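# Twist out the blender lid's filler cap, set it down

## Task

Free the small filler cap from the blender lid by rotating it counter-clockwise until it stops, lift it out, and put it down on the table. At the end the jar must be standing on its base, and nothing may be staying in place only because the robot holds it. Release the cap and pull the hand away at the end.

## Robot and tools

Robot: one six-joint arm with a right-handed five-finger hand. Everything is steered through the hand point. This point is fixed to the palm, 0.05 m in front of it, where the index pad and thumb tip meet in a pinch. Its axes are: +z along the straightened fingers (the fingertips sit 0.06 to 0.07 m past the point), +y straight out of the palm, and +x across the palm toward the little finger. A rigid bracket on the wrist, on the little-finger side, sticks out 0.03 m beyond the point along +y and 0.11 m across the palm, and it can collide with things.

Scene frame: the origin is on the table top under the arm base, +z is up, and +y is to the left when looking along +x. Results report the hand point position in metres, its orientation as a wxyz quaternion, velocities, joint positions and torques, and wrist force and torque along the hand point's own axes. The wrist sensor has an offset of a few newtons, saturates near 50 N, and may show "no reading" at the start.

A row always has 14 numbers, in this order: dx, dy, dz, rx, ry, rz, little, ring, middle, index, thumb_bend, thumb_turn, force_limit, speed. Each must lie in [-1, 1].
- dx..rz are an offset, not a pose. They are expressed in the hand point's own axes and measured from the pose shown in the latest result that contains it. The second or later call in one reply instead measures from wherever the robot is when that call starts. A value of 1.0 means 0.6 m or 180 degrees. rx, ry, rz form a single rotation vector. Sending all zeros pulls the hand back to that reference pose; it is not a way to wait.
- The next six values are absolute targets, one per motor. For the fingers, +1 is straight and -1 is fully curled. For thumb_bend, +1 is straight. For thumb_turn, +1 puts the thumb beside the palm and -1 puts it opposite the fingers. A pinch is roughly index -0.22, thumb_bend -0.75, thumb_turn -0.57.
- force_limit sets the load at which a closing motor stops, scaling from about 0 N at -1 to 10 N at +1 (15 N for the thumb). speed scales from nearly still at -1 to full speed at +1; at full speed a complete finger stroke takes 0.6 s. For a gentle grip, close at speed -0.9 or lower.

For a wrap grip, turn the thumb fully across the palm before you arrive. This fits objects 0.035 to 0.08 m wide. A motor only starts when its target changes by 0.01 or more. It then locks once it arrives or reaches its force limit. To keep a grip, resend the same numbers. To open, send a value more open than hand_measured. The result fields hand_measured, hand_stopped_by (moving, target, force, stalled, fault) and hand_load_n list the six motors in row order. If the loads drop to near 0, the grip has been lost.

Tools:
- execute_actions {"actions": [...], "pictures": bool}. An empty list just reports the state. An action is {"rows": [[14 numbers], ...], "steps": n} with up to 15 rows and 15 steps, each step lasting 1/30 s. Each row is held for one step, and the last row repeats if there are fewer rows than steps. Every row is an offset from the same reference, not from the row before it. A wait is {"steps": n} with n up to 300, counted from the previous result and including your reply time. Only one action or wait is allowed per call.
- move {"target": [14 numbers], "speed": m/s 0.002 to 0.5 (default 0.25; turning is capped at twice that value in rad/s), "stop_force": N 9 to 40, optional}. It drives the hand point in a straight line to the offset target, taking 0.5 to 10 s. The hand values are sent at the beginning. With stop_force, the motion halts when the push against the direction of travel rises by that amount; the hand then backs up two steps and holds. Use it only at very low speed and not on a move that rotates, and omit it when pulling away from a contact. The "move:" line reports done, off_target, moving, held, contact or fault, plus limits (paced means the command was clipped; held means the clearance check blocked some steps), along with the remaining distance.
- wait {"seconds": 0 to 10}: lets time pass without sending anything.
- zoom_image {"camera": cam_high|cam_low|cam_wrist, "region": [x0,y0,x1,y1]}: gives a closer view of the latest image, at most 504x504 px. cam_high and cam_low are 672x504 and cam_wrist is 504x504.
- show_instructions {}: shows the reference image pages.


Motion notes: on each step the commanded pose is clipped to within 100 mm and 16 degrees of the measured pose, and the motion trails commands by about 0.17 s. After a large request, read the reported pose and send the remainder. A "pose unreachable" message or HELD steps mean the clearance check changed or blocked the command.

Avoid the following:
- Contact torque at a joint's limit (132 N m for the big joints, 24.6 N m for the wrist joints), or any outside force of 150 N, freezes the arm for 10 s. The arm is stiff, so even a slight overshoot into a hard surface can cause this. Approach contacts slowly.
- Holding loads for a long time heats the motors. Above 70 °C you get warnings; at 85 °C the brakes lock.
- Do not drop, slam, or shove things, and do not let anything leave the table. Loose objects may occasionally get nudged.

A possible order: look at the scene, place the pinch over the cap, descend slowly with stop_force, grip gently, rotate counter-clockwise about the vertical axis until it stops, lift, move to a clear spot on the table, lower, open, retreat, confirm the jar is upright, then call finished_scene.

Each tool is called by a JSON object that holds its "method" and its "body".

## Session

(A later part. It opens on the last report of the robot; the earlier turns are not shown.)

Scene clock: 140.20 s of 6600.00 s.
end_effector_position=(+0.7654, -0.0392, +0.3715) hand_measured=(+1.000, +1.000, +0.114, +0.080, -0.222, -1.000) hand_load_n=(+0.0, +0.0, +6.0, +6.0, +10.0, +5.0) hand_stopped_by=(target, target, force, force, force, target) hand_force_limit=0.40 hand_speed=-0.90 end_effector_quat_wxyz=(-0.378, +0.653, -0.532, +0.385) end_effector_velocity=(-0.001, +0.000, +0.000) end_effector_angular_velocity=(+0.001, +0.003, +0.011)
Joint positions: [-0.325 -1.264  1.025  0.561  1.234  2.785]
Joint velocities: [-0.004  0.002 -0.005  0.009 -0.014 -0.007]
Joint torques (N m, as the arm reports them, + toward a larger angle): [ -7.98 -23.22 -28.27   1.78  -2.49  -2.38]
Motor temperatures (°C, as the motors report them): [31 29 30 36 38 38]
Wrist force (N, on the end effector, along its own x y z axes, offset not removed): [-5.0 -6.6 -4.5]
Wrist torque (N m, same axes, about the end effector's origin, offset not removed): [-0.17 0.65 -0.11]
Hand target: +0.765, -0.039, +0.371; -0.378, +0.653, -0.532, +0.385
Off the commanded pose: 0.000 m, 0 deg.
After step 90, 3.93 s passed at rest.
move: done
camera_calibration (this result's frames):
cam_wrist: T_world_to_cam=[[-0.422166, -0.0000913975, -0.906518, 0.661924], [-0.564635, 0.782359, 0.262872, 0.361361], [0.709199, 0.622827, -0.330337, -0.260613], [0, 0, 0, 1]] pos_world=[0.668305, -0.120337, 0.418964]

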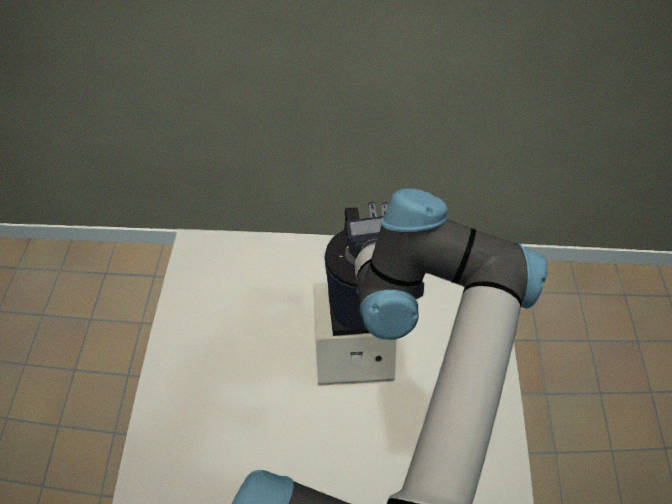

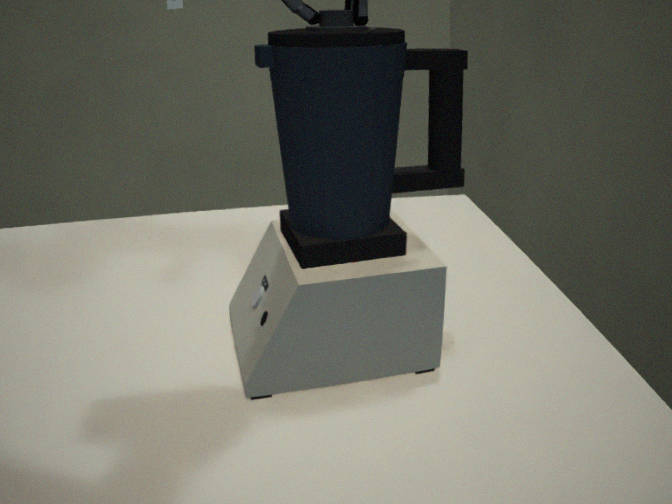

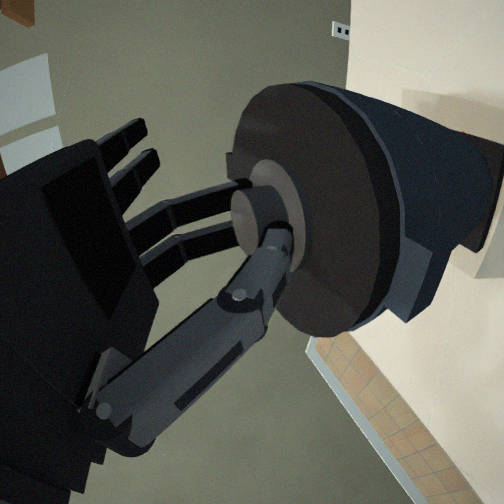

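{"method": "move", "body": {"target": [0.0093,0.0027,-0.0077,0.0168,-0.1505,-0.0698,1,1,-0.1,-0.1,-0.6,-1,0.4,-0.9], "speed": 0.12}}

{"method": "zoom_image", "body": {"camera": "cam_high", "region": [290, 190, 430, 295]}}

Scene clock: 151.00 s of 6600.00 s.
end_effector_position=(+0.7613, -0.0453, +0.3727) hand_measured=(+1.000, +1.000, +0.114, +0.080, -0.222, -1.000) hand_load_n=(+0.0, +0.0, +6.5, +6.0, +10.5, +5.0) hand_stopped_by=(target, target, force, force, force, target) hand_force_limit=0.40 hand_speed=-0.90 end_effector_quat_wxyz=(-0.465, +0.768, -0.346, +0.275) end_effector_velocity=(+0.000, -0.000, -0.000) end_effector_angular_velocity=(-0.001, +0.004, +0.011)
Joint positions: [-0.474 -1.004  0.63   1.011  0.675  2.319]
Joint velocities: [-0.001  0.016 -0.026  0.028 -0.006 -0.017]
Joint torques (N m, as the arm reports them, + toward a larger angle): [ -6.18 -34.16 -28.82   2.3   -2.86  -1.83]
Motor temperatures (°C, as the motors report them): [31 29 30 36 38 38]
Wrist force (N, on the end effector, along its own x y z axes, offset not removed): [-5.5 -3.4 0.9]
Wrist torque (N m, same axes, about the end effector's origin, offset not removed): [-0.24 0.54 -0.10]
Hand target: +0.761, -0.045, +0.373; -0.465, +0.768, -0.345, +0.274
Off the commanded pose: 0.000 m, 0 deg.
After step 90, 5.20 s passed at rest.
move: done
camera_calibration (this result's frames):
cam_wrist: T_world_to_cam=[[-0.365027, -0.210387, -0.906914, 0.608437], [-0.879926, 0.396169, 0.262261, 0.586231], [0.304115, 0.893749, -0.329737, 0.0669502], [0, 0, 0, 1]] pos_world=[0.717575, -0.164076, 0.42013]

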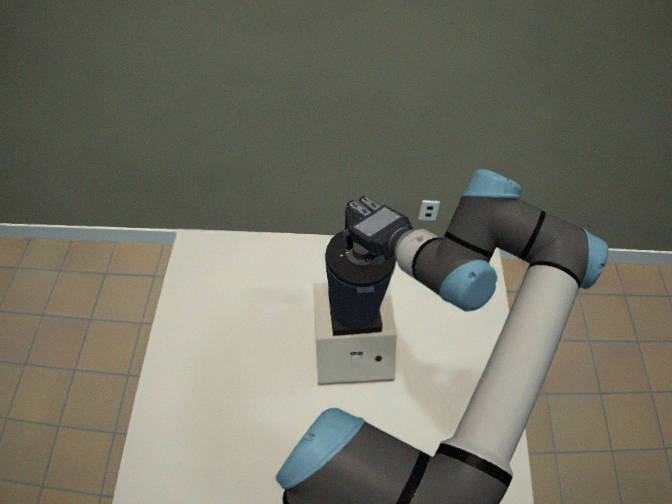

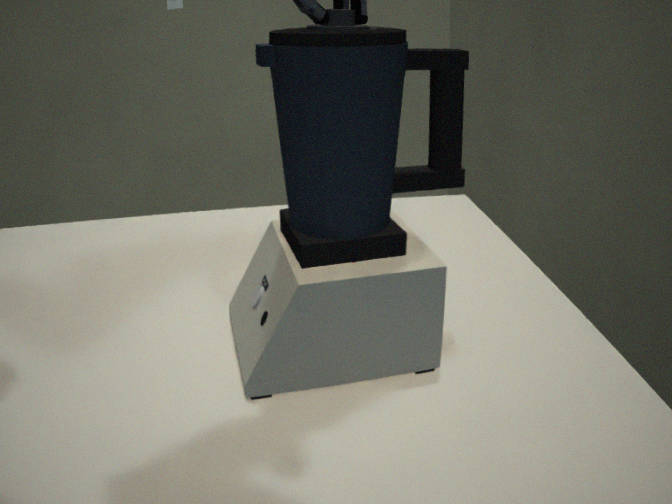

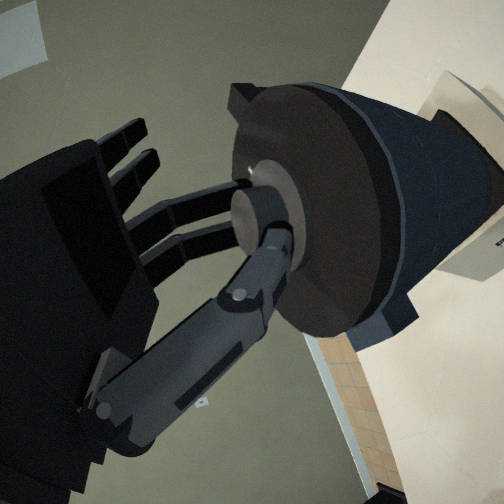

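Region (290, 190, 430, 295) of cam_high's 672x504 image, scaled by 3.600, with more detail than that image has; it fills the top 378 rows of this view, and the rest is white.

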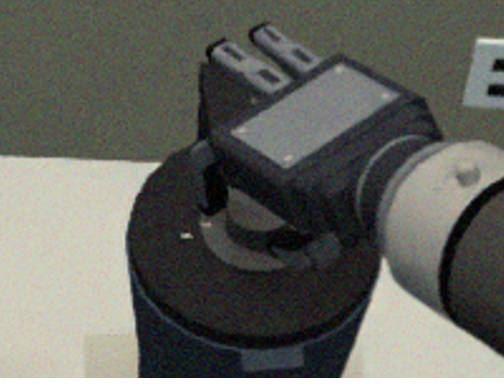

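{"method": "move", "body": {"target": [0.0027,0.0009,-0.0016,0.0045,-0.0401,-0.0186,1,1,-0.1,-0.1,-0.6,-1,0.4,-0.9], "speed": 0.06}}

{"method": "zoom_image", "body": {"camera": "cam_high", "region": [320, 220, 400, 280]}}

Scene clock: 167.60 s of 6600.00 s.
end_effector_position=(+0.7614, -0.0472, +0.3728) hand_measured=(+1.000, +1.000, +0.114, +0.080, -0.222, -1.000) hand_load_n=(+0.0, +0.0, +6.0, +7.5, +10.0, +7.5) hand_stopped_by=(target, target, force, force, force, target) hand_force_limit=0.40 hand_speed=-0.90 end_effector_quat_wxyz=(-0.483, +0.789, -0.292, +0.243) end_effector_velocity=(+0.000, -0.000, +0.000) end_effector_angular_velocity=(-0.001, +0.004, +0.017)
Joint positions: [-0.492 -0.852  0.386  1.273  0.574  2.115]
Joint velocities: [-0.     0.032 -0.058  0.053 -0.007 -0.028]
Joint torques (N m, as the arm reports them, + toward a larger angle): [ -6.63 -38.58 -26.58   2.97  -3.02  -2.37]
Motor temperatures (°C, as the motors report them): [31 29 30 36 38 38]
Wrist force (N, on the end effector, along its own x y z axes, offset not removed): [-5.9 -3.8 -1.0]
Wrist torque (N m, same axes, about the end effector's origin, offset not removed): [-0.20 0.75 -0.01]
Hand target: +0.761, -0.047, +0.373; -0.483, +0.790, -0.291, +0.242
Off the commanded pose: 0.000 m, 0 deg.
After step 90, 12.13 s passed at rest.
move: done
camera_calibration (this result's frames):
cam_wrist: T_world_to_cam=[[-0.331823, -0.25827, -0.907298, 0.580754], [-0.926197, 0.271729, 0.261385, 0.616726], [0.179031, 0.927071, -0.329375, 0.16535], [0, 0, 0, 1]] pos_world=[0.734315, -0.170882, 0.420176]

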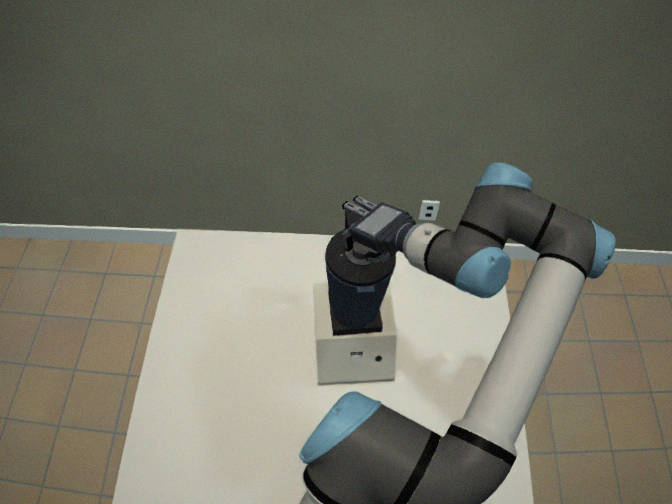

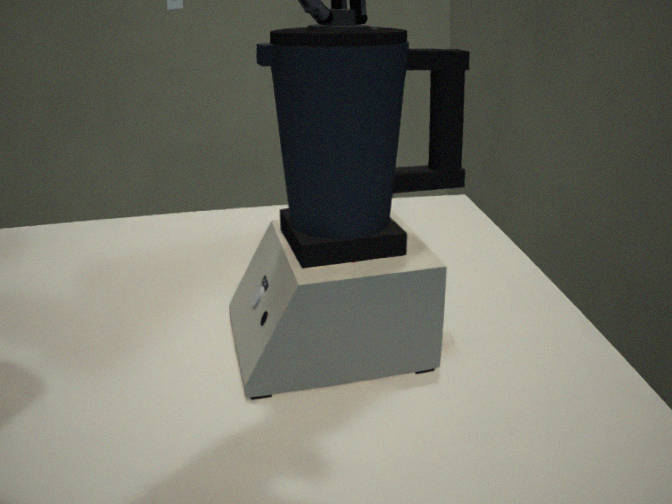

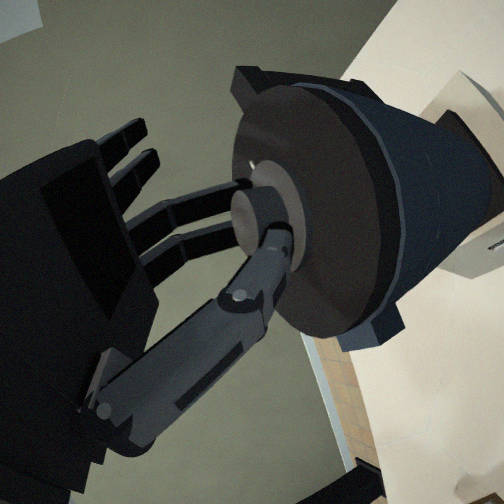

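Region (320, 220, 400, 280) of cam_high's 672x504 image, scaled by 6.300, with more detail than that image has; it fills the top 378 rows of this view, and the rest is white.

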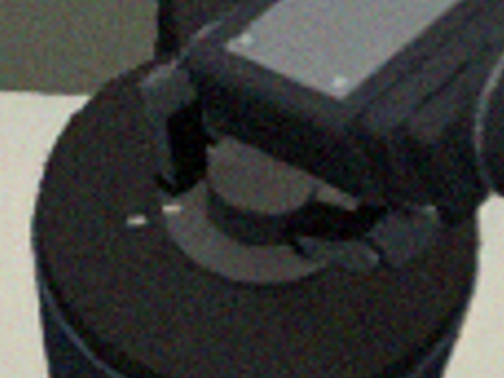

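{"method": "move", "body": {"target": [-0.0001,-0.0144,-0.0087,0,0,0,1,1,-0.1,-0.1,-0.6,-1,0.4,-0.9], "speed": 0.02}}

{"method": "zoom_image", "body": {"camera": "cam_low", "region": [240, 0, 420, 110]}}

Scene clock: 188.00 s of 6600.00 s.
end_effector_position=(+0.7598, -0.0472, +0.3826) hand_measured=(+1.000, +1.000, +0.114, +0.080, -0.220, -1.000) hand_load_n=(+0.0, +0.0, +6.5, +5.0, +10.5, +1.0) hand_stopped_by=(target, target, force, force, force, target) hand_force_limit=0.40 hand_speed=-0.90 end_effector_quat_wxyz=(-0.483, +0.789, -0.292, +0.243) end_effector_velocity=(+0.000, -0.000, +0.001) end_effector_angular_velocity=(-0.001, +0.001, -0.001)
Joint positions: [-0.493 -0.841  0.34   1.309  0.574  2.115]
Joint velocities: [-0.     0.005 -0.013  0.009  0.002  0.   ]
Joint torques (N m, as the arm reports them, + toward a larger angle): [ -6.89 -42.31 -25.09   3.59   1.47   0.88]
Motor temperatures (°C, as the motors report them): [31 29 30 36 38 38]
Wrist force (N, on the end effector, along its own x y z axes, offset not removed): [-5.0 -0.8 2.4]
Wrist torque (N m, same axes, about the end effector's origin, offset not removed): [-0.33 0.47 -0.15]
Hand target: +0.760, -0.047, +0.383; -0.483, +0.789, -0.292, +0.243
Off the commanded pose: 0.000 m, 0 deg.
After step 90, 16.60 s passed at rest.
move: done
camera_calibration (this result's frames):
cam_wrist: T_world_to_cam=[[-0.331715, -0.258127, -0.907379, 0.589105], [-0.926226, 0.271698, 0.261314, 0.612763], [0.179081, 0.92712, -0.32921, 0.168759], [0, 0, 0, 1]] pos_world=[0.732751, -0.170883, 0.429975]

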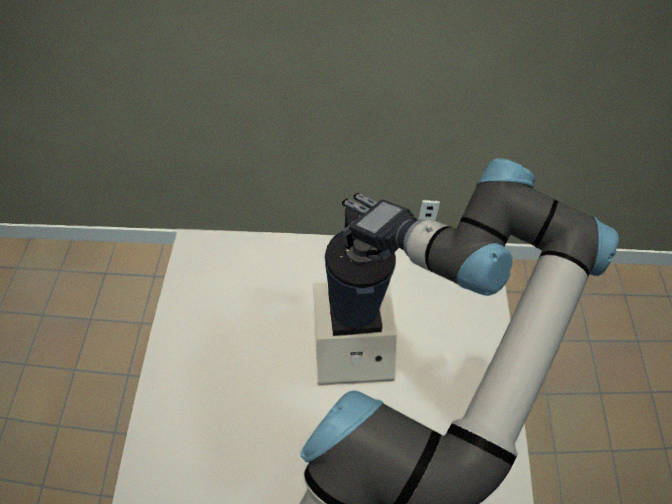

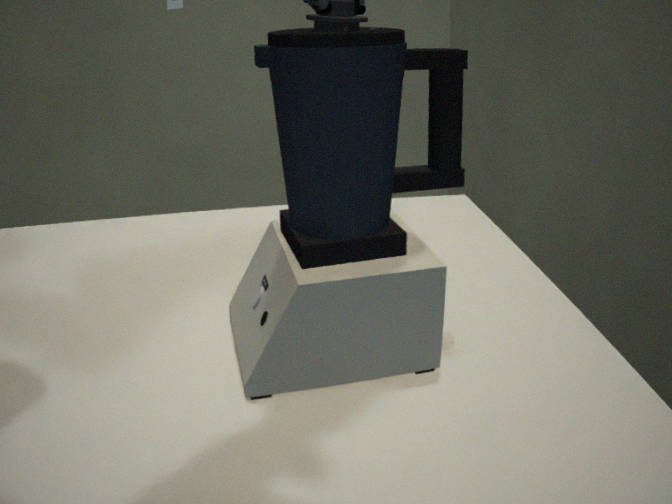

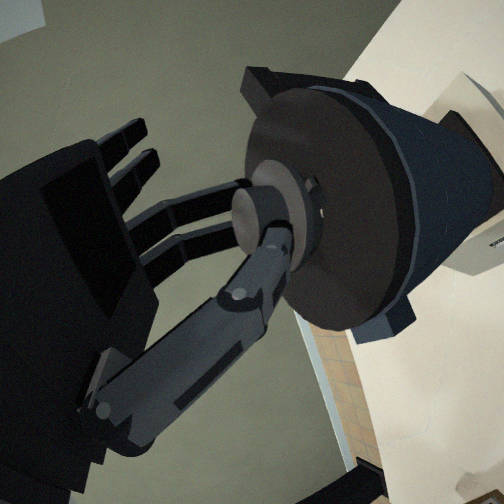

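Region (240, 0, 420, 110) of cam_low's 672x504 image, scaled by 2.800, with more detail than that image has.

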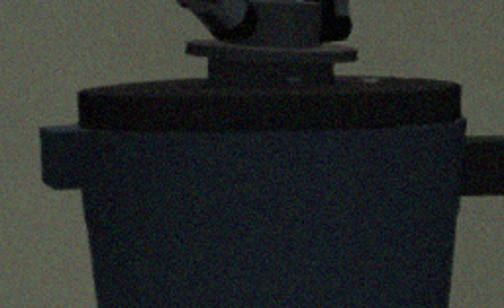

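{"method": "move", "body": {"target": [0.001,-0.009,-0.0042,0,0,0,1,1,-0.1,-0.1,-0.6,-1,0.4,-0.9], "speed": 0.02}}

{"method": "move", "body": {"target": [0.0029,-0.0644,-0.0191,-0.014,0.1254,0.0582,1,1,-0.1,-0.1,-0.6,-1,0.4,-0.9], "speed": 0.12}}

Scene clock: 198.23 s of 6600.00 s.
end_effector_position=(+0.7598, -0.0473, +0.3884) hand_measured=(+1.000, +1.000, +0.114, +0.080, -0.220, -1.000) hand_load_n=(+0.0, +0.0, +6.5, +5.0, +10.5, +1.0) hand_stopped_by=(target, target, force, force, force, target) hand_force_limit=0.40 hand_speed=-0.90 end_effector_quat_wxyz=(-0.483, +0.789, -0.292, +0.243) end_effector_velocity=(-0.000, +0.000, +0.003) end_effector_angular_velocity=(+0.001, +0.002, +0.000)
Joint positions: [-0.493 -0.827  0.298  1.336  0.574  2.116]
Joint velocities: [ 0.001  0.009 -0.026  0.019  0.001  0.   ]
Joint torques (N m, as the arm reports them, + toward a larger angle): [ 13.51 -40.56 -24.83   3.66   1.49   0.19]
Motor temperatures (°C, as the motors report them): [31 29 30 36 38 38]
Wrist force (N, on the end effector, along its own x y z axes, offset not removed): [-3.3 -1.4 1.3]
Wrist torque (N m, same axes, about the end effector's origin, offset not removed): [-0.21 0.41 -0.08]
Hand target: +0.760, -0.047, +0.389; -0.483, +0.789, -0.292, +0.243
Off the commanded pose: 0.000 m, 0 deg.
After step 90, 6.53 s passed at rest.
move: done
camera_calibration (this result's frames):
cam_wrist: T_world_to_cam=[[-0.331688, -0.25795, -0.907439, 0.594313], [-0.926182, 0.271919, 0.261242, 0.611208], [0.179362, 0.927104, -0.329101, 0.170428], [0, 0, 0, 1]] pos_world=[0.732647, -0.1709, 0.435717]

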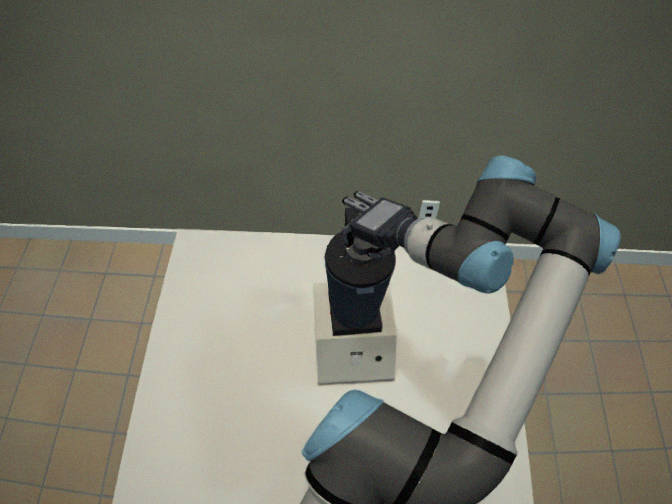

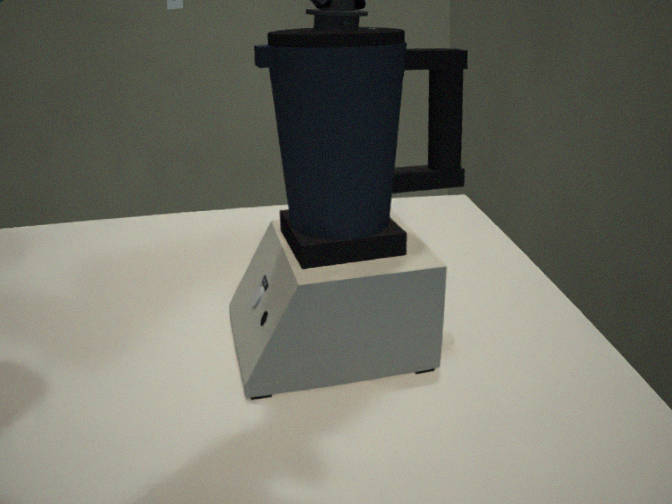

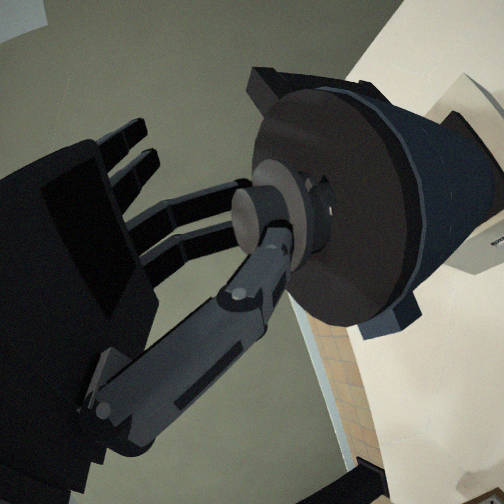

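Scene clock: 200.47 s of 6600.00 s.
end_effector_position=(+0.7621, -0.0415, +0.4280) hand_measured=(+1.000, +1.000, +0.114, +0.080, -0.220, -1.000) hand_load_n=(+0.0, +0.0, +7.0, +5.0, +9.5, +0.0) hand_stopped_by=(target, target, force, force, force, target) hand_force_limit=0.40 hand_speed=-0.90 end_effector_quat_wxyz=(-0.419, +0.708, -0.456, +0.341) end_effector_velocity=(-0.000, +0.001, +0.001) end_effector_angular_velocity=(-0.000, +0.000, -0.011)
Joint positions: [-0.399 -1.164  0.726  0.845  0.971  2.63 ]
Joint velocities: [ 0.004 -0.007  0.009 -0.007  0.013  0.009]
Joint torques (N m, as the arm reports them, + toward a larger angle): [ 14.95 -55.97  -6.5   -2.27   2.29   1.95]
Motor temperatures (°C, as the motors report them): [31 29 30 36 38 38]
Wrist force (N, on the end effector, along its own x y z axes, offset not removed): [-2.6 -2.5 -0.4]
Wrist torque (N m, same axes, about the end effector's origin, offset not removed): [-0.30 0.45 -0.18]
Hand target: +0.762, -0.041, +0.428; -0.419, +0.707, -0.456, +0.341
Off the commanded pose: 0.000 m, 0 deg.
move: done
camera_calibration (this result's frames):
cam_wrist: T_world_to_cam=[[-0.410185, -0.0933776, -0.907209, 0.69902], [-0.725118, 0.636704, 0.26232, 0.462872], [0.553129, 0.765434, -0.328876, -0.113974], [0, 0, 0, 1]] pos_world=[0.685407, -0.1422, 0.475254]

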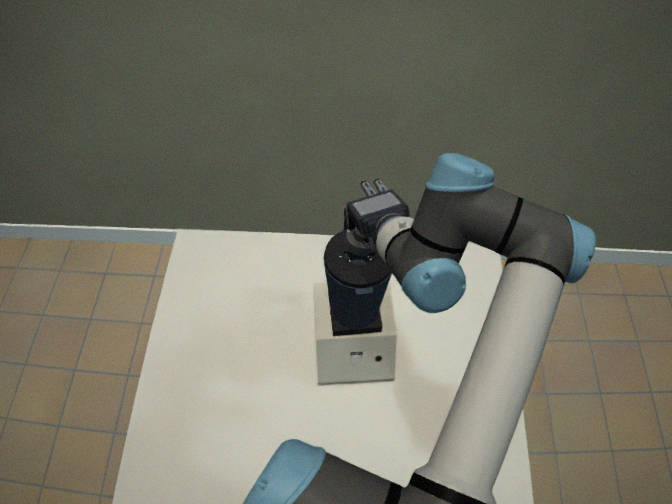

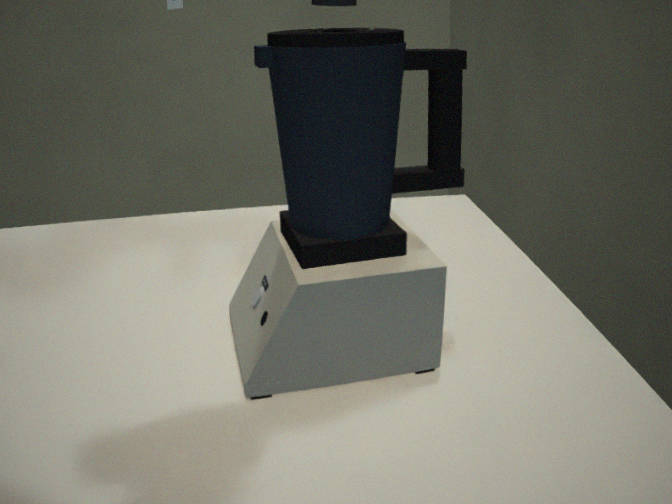

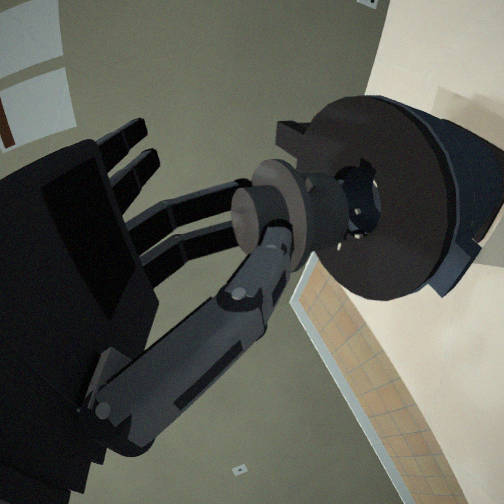

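{"method": "move", "body": {"target": [-0.111,0.114,-0.274,0,0,0,1,1,-0.1,-0.1,-0.6,-1,0.4,-0.9], "speed": 0.3}}

{"method": "move", "body": {"target": [-0.102,0.588,0.1525,0,0,0,1,1,-0.1,-0.1,-0.6,-1,0.4,-0.9], "speed": 0.3}}

{"method": "move", "body": {"target": [-0.0045,0.04,0.0186,0,0,0,1,1,-0.1,-0.1,-0.6,-1,0.4,-0.9], "speed": 0.01, "stop_force": 9}}

Scene clock: 215.43 s of 6600.00 s.
end_effector_position=(+0.5722, -0.0416, +0.4279) hand_measured=(+1.000, +1.000, +0.114, +0.080, -0.220, -1.000) hand_load_n=(+0.0, +0.0, +7.0, +5.0, +9.5, +0.0) hand_stopped_by=(target, target, force, force, force, target) hand_force_limit=0.40 hand_speed=-0.90 end_effector_quat_wxyz=(-0.419, +0.708, -0.456, +0.341) end_effector_velocity=(-0.002, -0.001, +0.000) end_effector_angular_velocity=(+0.000, -0.002, -0.001)
Joint positions: [-0.639 -1.674  1.405  0.766  0.754  2.493]
Joint velocities: [-0.006 -0.005  0.005 -0.001 -0.006 -0.002]
Joint torques (N m, as the arm reports them, + toward a larger angle): [ -6.59 -35.81  -9.24  -1.68  -3.4   -2.05]
Motor temperatures (°C, as the motors report them): [31 29 30 36 38 38]
Wrist force (N, on the end effector, along its own x y z axes, offset not removed): [-3.7 -1.8 -0.9]
Wrist torque (N m, same axes, about the end effector's origin, offset not removed): [-0.23 0.68 -0.22]
Hand target: +0.572, -0.042, +0.428; -0.419, +0.708, -0.456, +0.341
Off the commanded pose: 0.000 m, 0 deg.
After step 90, 10.63 s passed at rest.
move: done
camera_calibration (this result's frames):
cam_wrist: T_world_to_cam=[[-0.410158, -0.0932165, -0.907238, 0.6211], [-0.725054, 0.636757, 0.262368, 0.325299], [0.553233, 0.765409, -0.328758, -0.00895226], [0, 0, 0, 1]] pos_world=[0.495561, -0.142387, 0.475195]

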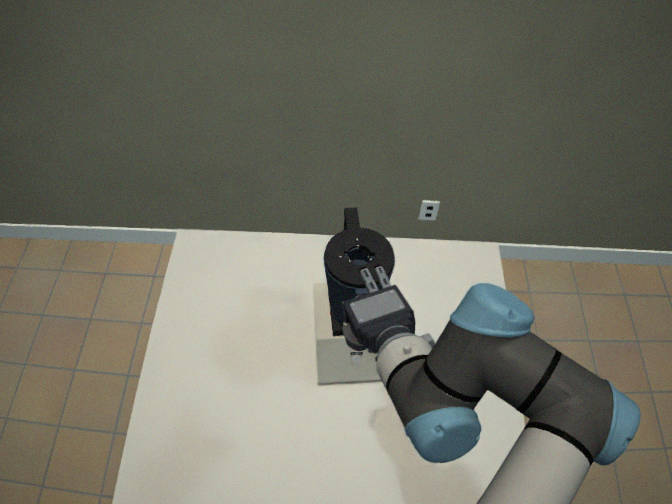

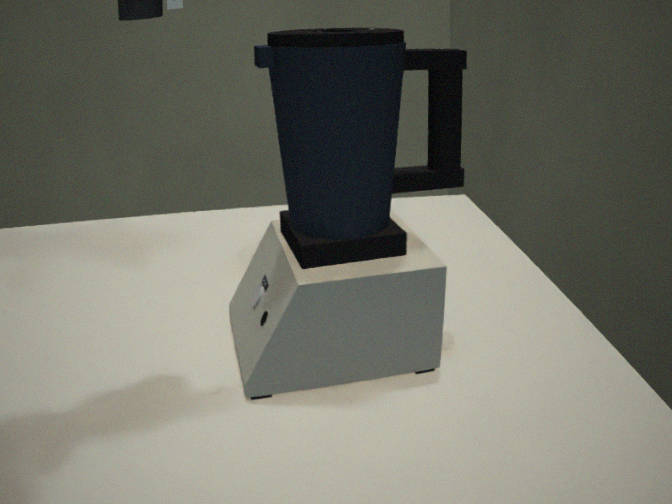

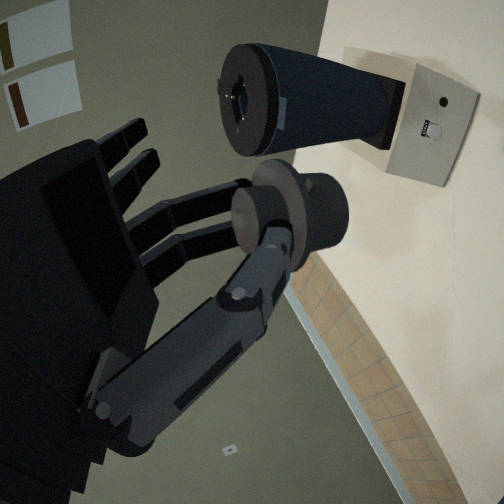

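Scene clock: 217.33 s of 6600.00 s.
end_effector_position=(+0.5032, -0.0417, +0.0651) hand_measured=(+1.000, +1.000, +0.114, +0.080, -0.220, -1.000) hand_load_n=(+0.0, +0.0, +7.0, +5.0, +9.5, +0.0) hand_stopped_by=(target, target, force, force, force, target) hand_force_limit=0.40 hand_speed=-0.90 end_effector_quat_wxyz=(-0.419, +0.708, -0.456, +0.341) end_effector_velocity=(+0.001, -0.000, -0.002) end_effector_angular_velocity=(+0.000, -0.002, +0.000)
Joint positions: [-0.8   -1.46   2.208 -0.15   0.617  2.361]
Joint velocities: [ 0.001  0.005  0.001 -0.01  -0.     0.003]
Joint torques (N m, as the arm reports them, + toward a larger angle): [ 12.69 -10.01  -3.22  -1.77  -2.3    1.62]
Motor temperatures (°C, as the motors report them): [31 29 30 36 38 38]
Wrist force (N, on the end effector, along its own x y z axes, offset not removed): [-3.8 -1.9 1.0]
Wrist torque (N m, same axes, about the end effector's origin, offset not removed): [-0.33 0.61 -0.20]
Hand target: +0.503, -0.042, +0.065; -0.419, +0.708, -0.456, +0.341
Off the commanded pose: 0.001 m, 0 deg.
move: done
camera_calibration (this result's frames):
cam_wrist: T_world_to_cam=[[-0.410088, -0.0930914, -0.907283, 0.263578], [-0.725054, 0.636749, 0.262388, 0.370478], [0.553285, 0.765431, -0.328619, -0.090006], [0, 0, 0, 1]] pos_world=[0.426506, -0.142471, 0.112352]

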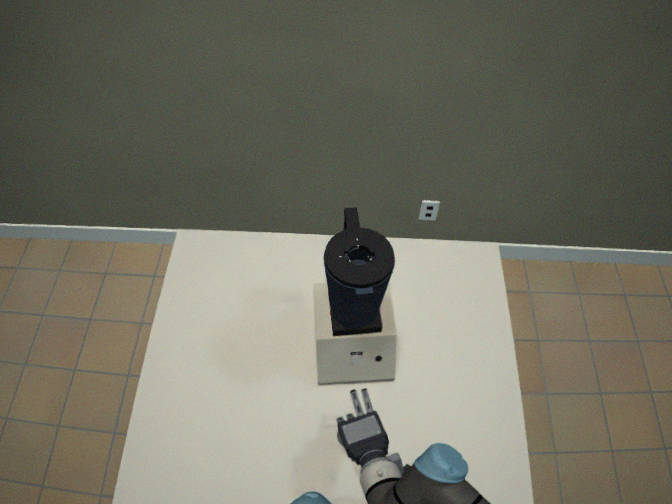

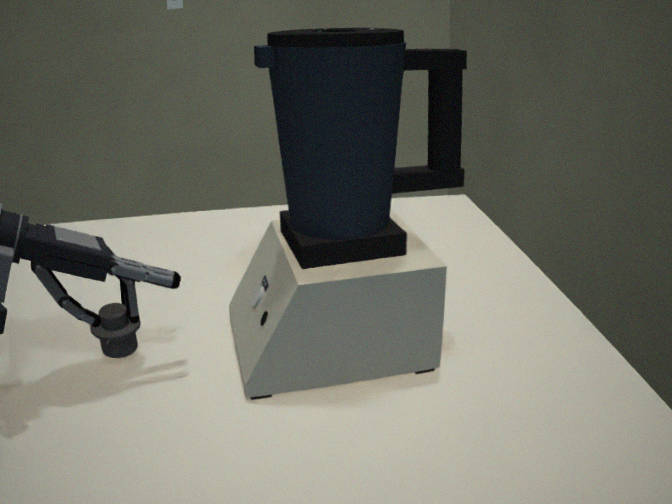

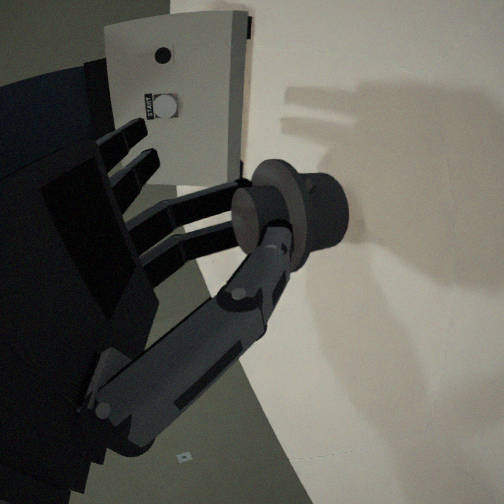

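Scene clock: 219.13 s of 6600.00 s.
end_effector_position=(+0.5031, -0.0416, +0.0507) hand_measured=(+1.000, +1.000, +0.114, +0.080, -0.220, -1.000) hand_load_n=(+0.0, +0.0, +8.5, +5.5, +8.5, -1.0) hand_stopped_by=(target, target, force, force, force, target) hand_force_limit=0.40 hand_speed=-0.90 end_effector_quat_wxyz=(-0.419, +0.708, -0.456, +0.341) end_effector_velocity=(-0.000, -0.000, +0.002) end_effector_angular_velocity=(+0.001, +0.003, -0.002)
Joint positions: [-0.799 -1.425  2.217 -0.194  0.618  2.362]
Joint velocities: [ 0.    -0.006 -0.002  0.011  0.002 -0.   ]
Joint torques (N m, as the arm reports them, + toward a larger angle): [  7.97 -37.23 -18.48   3.54   2.63   1.5 ]
Motor temperatures (°C, as the motors report them): [31 29 30 36 38 38]
Wrist force (N, on the end effector, along its own x y z axes, offset not removed): [-0.9 -6.7 -3.2]
Wrist torque (N m, same axes, about the end effector's origin, offset not removed): [-0.15 0.43 -0.19]
Hand target: +0.503, -0.042, +0.051; -0.419, +0.708, -0.456, +0.341
Off the commanded pose: 0.012 m, 0 deg.
move: contact
camera_calibration (this result's frames):
cam_wrist: T_world_to_cam=[[-0.410378, -0.092829, -0.907178, 0.250618], [-0.724981, 0.636658, 0.26281, 0.374034], [0.553166, 0.765538, -0.32857, -0.0947521], [0, 0, 0, 1]] pos_world=[0.426429, -0.142331, 0.0979228]

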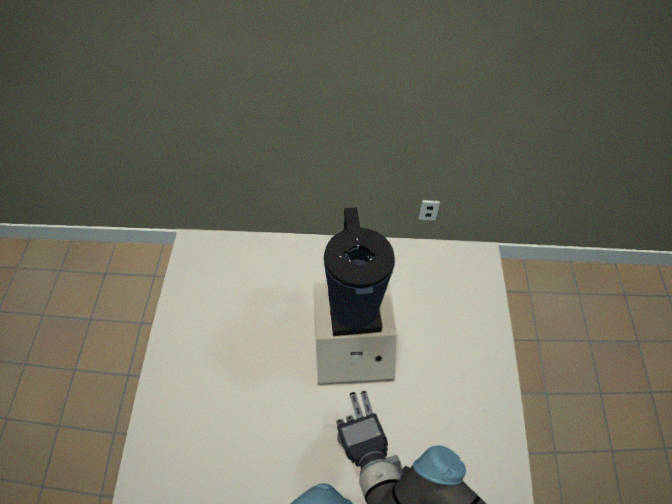

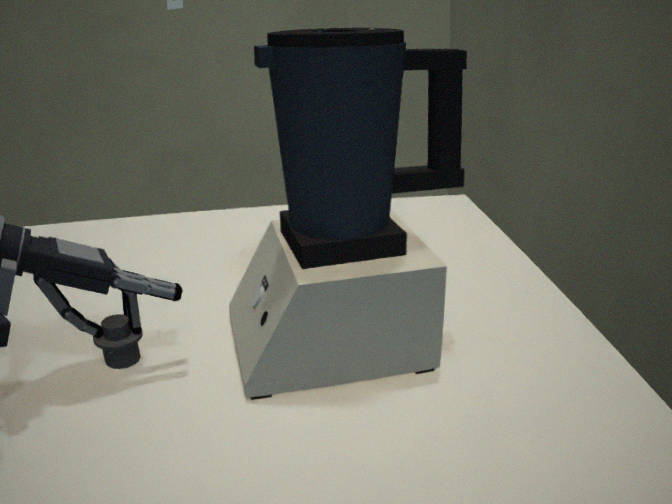

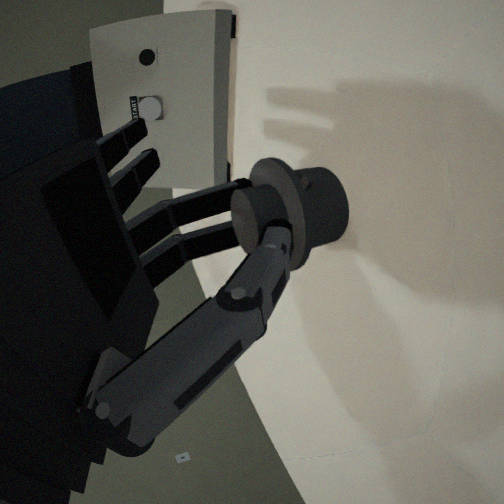

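{"method": "move", "body": {"target": [0.0003,-0.003,-0.0014,0,0,0,1,1,0.32,0.32,-0.11,-1,0.4,-0.5], "speed": 0.01}}

{"method": "move", "body": {"target": [0.017,-0.15,-0.11,0,0,0,1,1,0.32,0.32,-0.11,-1,0.4,-0.5], "speed": 0.2}}

Scene clock: 226.67 s of 6600.00 s.
end_effector_position=(+0.5031, -0.0415, +0.0526) hand_measured=(+1.000, +1.000, +0.320, +0.320, -0.110, -1.000) hand_load_n=(+0.0, +0.0, +0.0, +0.0, +0.0, +0.0) hand_stopped_by=(target, target, target, target, target, target) hand_force_limit=0.40 hand_speed=-0.50 end_effector_quat_wxyz=(-0.419, +0.708, -0.456, +0.341) end_effector_velocity=(+0.001, -0.001, +0.001) end_effector_angular_velocity=(-0.002, -0.002, +0.000)
Joint positions: [-0.799 -1.43   2.216 -0.188  0.617  2.362]
Joint velocities: [-0.    -0.001 -0.002  0.001 -0.    -0.   ]
Joint torques (N m, as the arm reports them, + toward a larger angle): [ -7.65 -37.78 -19.89   3.63  -1.84  -2.2 ]
Motor temperatures (°C, as the motors report them): [31 29 30 36 38 38]
Wrist force (N, on the end effector, along its own x y z axes, offset not removed): [-2.4 -1.6 -0.8]
Wrist torque (N m, same axes, about the end effector's origin, offset not removed): [-0.10 0.50 -0.09]
Hand target: +0.503, -0.042, +0.053; -0.419, +0.708, -0.456, +0.341
Off the commanded pose: 0.000 m, 0 deg.
After step 90, 3.83 s passed at rest.
move: done
camera_calibration (this result's frames):
cam_wrist: T_world_to_cam=[[-0.41034, -0.092831, -0.907195, 0.252362], [-0.725011, 0.636632, 0.26279, 0.373518], [0.553155, 0.76556, -0.328539, -0.0941203], [0, 0, 0, 1]] pos_world=[0.426422, -0.142312, 0.0998626]

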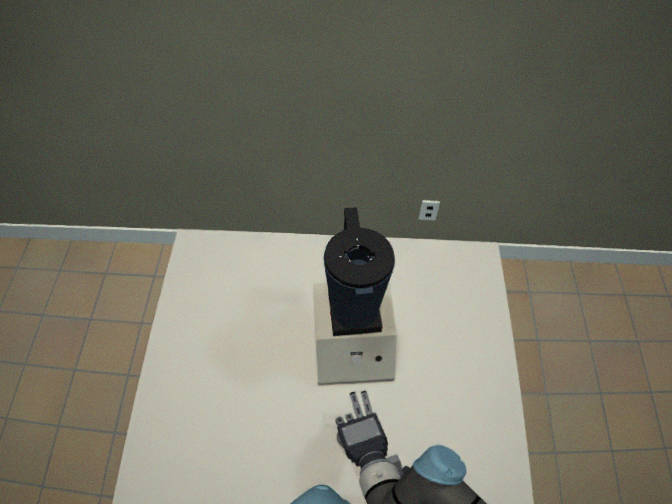

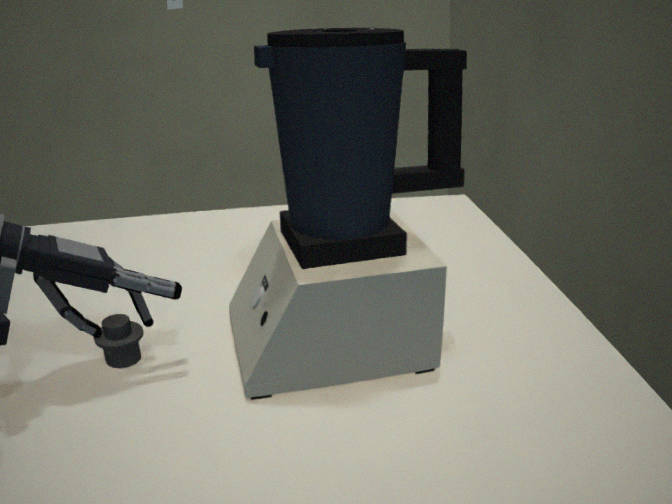

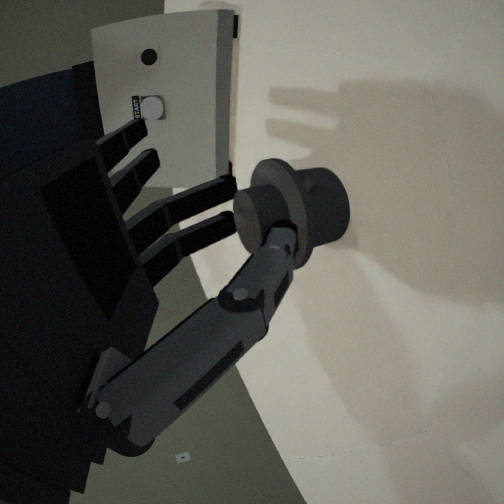

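Scene clock: 227.83 s of 6600.00 s.
end_effector_position=(+0.4821, -0.0485, +0.1623) hand_measured=(+1.000, +1.000, +0.320, +0.320, -0.110, -1.000) hand_load_n=(+0.0, +0.0, +0.0, +0.0, +0.0, +0.0) hand_stopped_by=(target, target, target, target, target, target) hand_force_limit=0.40 hand_speed=-0.50 end_effector_quat_wxyz=(-0.419, +0.707, -0.456, +0.341) end_effector_velocity=(-0.001, -0.000, +0.001) end_effector_angular_velocity=(+0.002, +0.003, +0.001)
Joint positions: [-0.885 -1.681  2.151  0.205  0.548  2.269]
Joint velocities: [-0.004 -0.001 -0.001  0.013 -0.004 -0.008]
Joint torques (N m, as the arm reports them, + toward a larger angle): [ -6.67 -33.33 -23.55   3.39  -3.56  -2.  ]
Motor temperatures (°C, as the motors report them): [31 29 30 36 38 38]
Wrist force (N, on the end effector, along its own x y z axes, offset not removed): [-2.0 -2.6 0.0]
Wrist torque (N m, same axes, about the end effector's origin, offset not removed): [-0.35 0.46 -0.10]
Hand target: +0.482, -0.049, +0.163; -0.419, +0.707, -0.456, +0.341
Off the commanded pose: 0.000 m, 0 deg.
move: done
camera_calibration (this result's frames):
cam_wrist: T_world_to_cam=[[-0.410124, -0.0927047, -0.907306, 0.342568], [-0.724941, 0.63678, 0.262627, 0.333901], [0.553407, 0.765452, -0.328364, -0.0413194], [0, 0, 0, 1]] pos_world=[0.40542, -0.149236, 0.209555]

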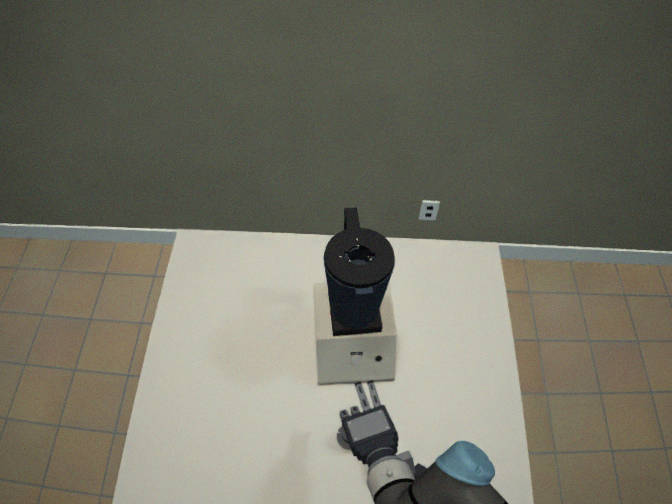

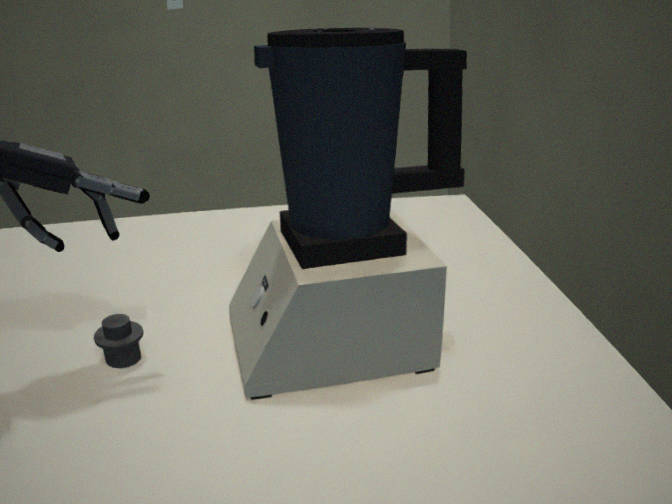

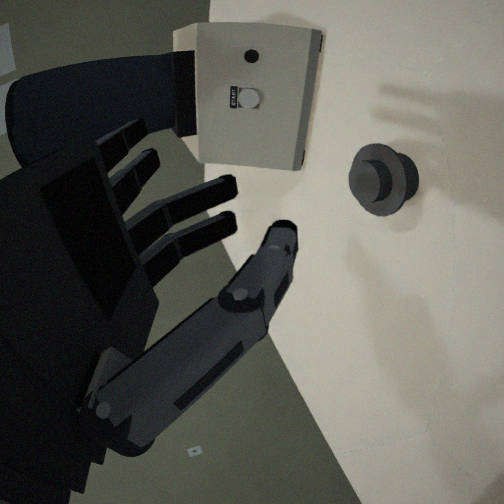

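{"method": "finished_scene", "body": {"scene": 2}}

The scene is finished: the task was done.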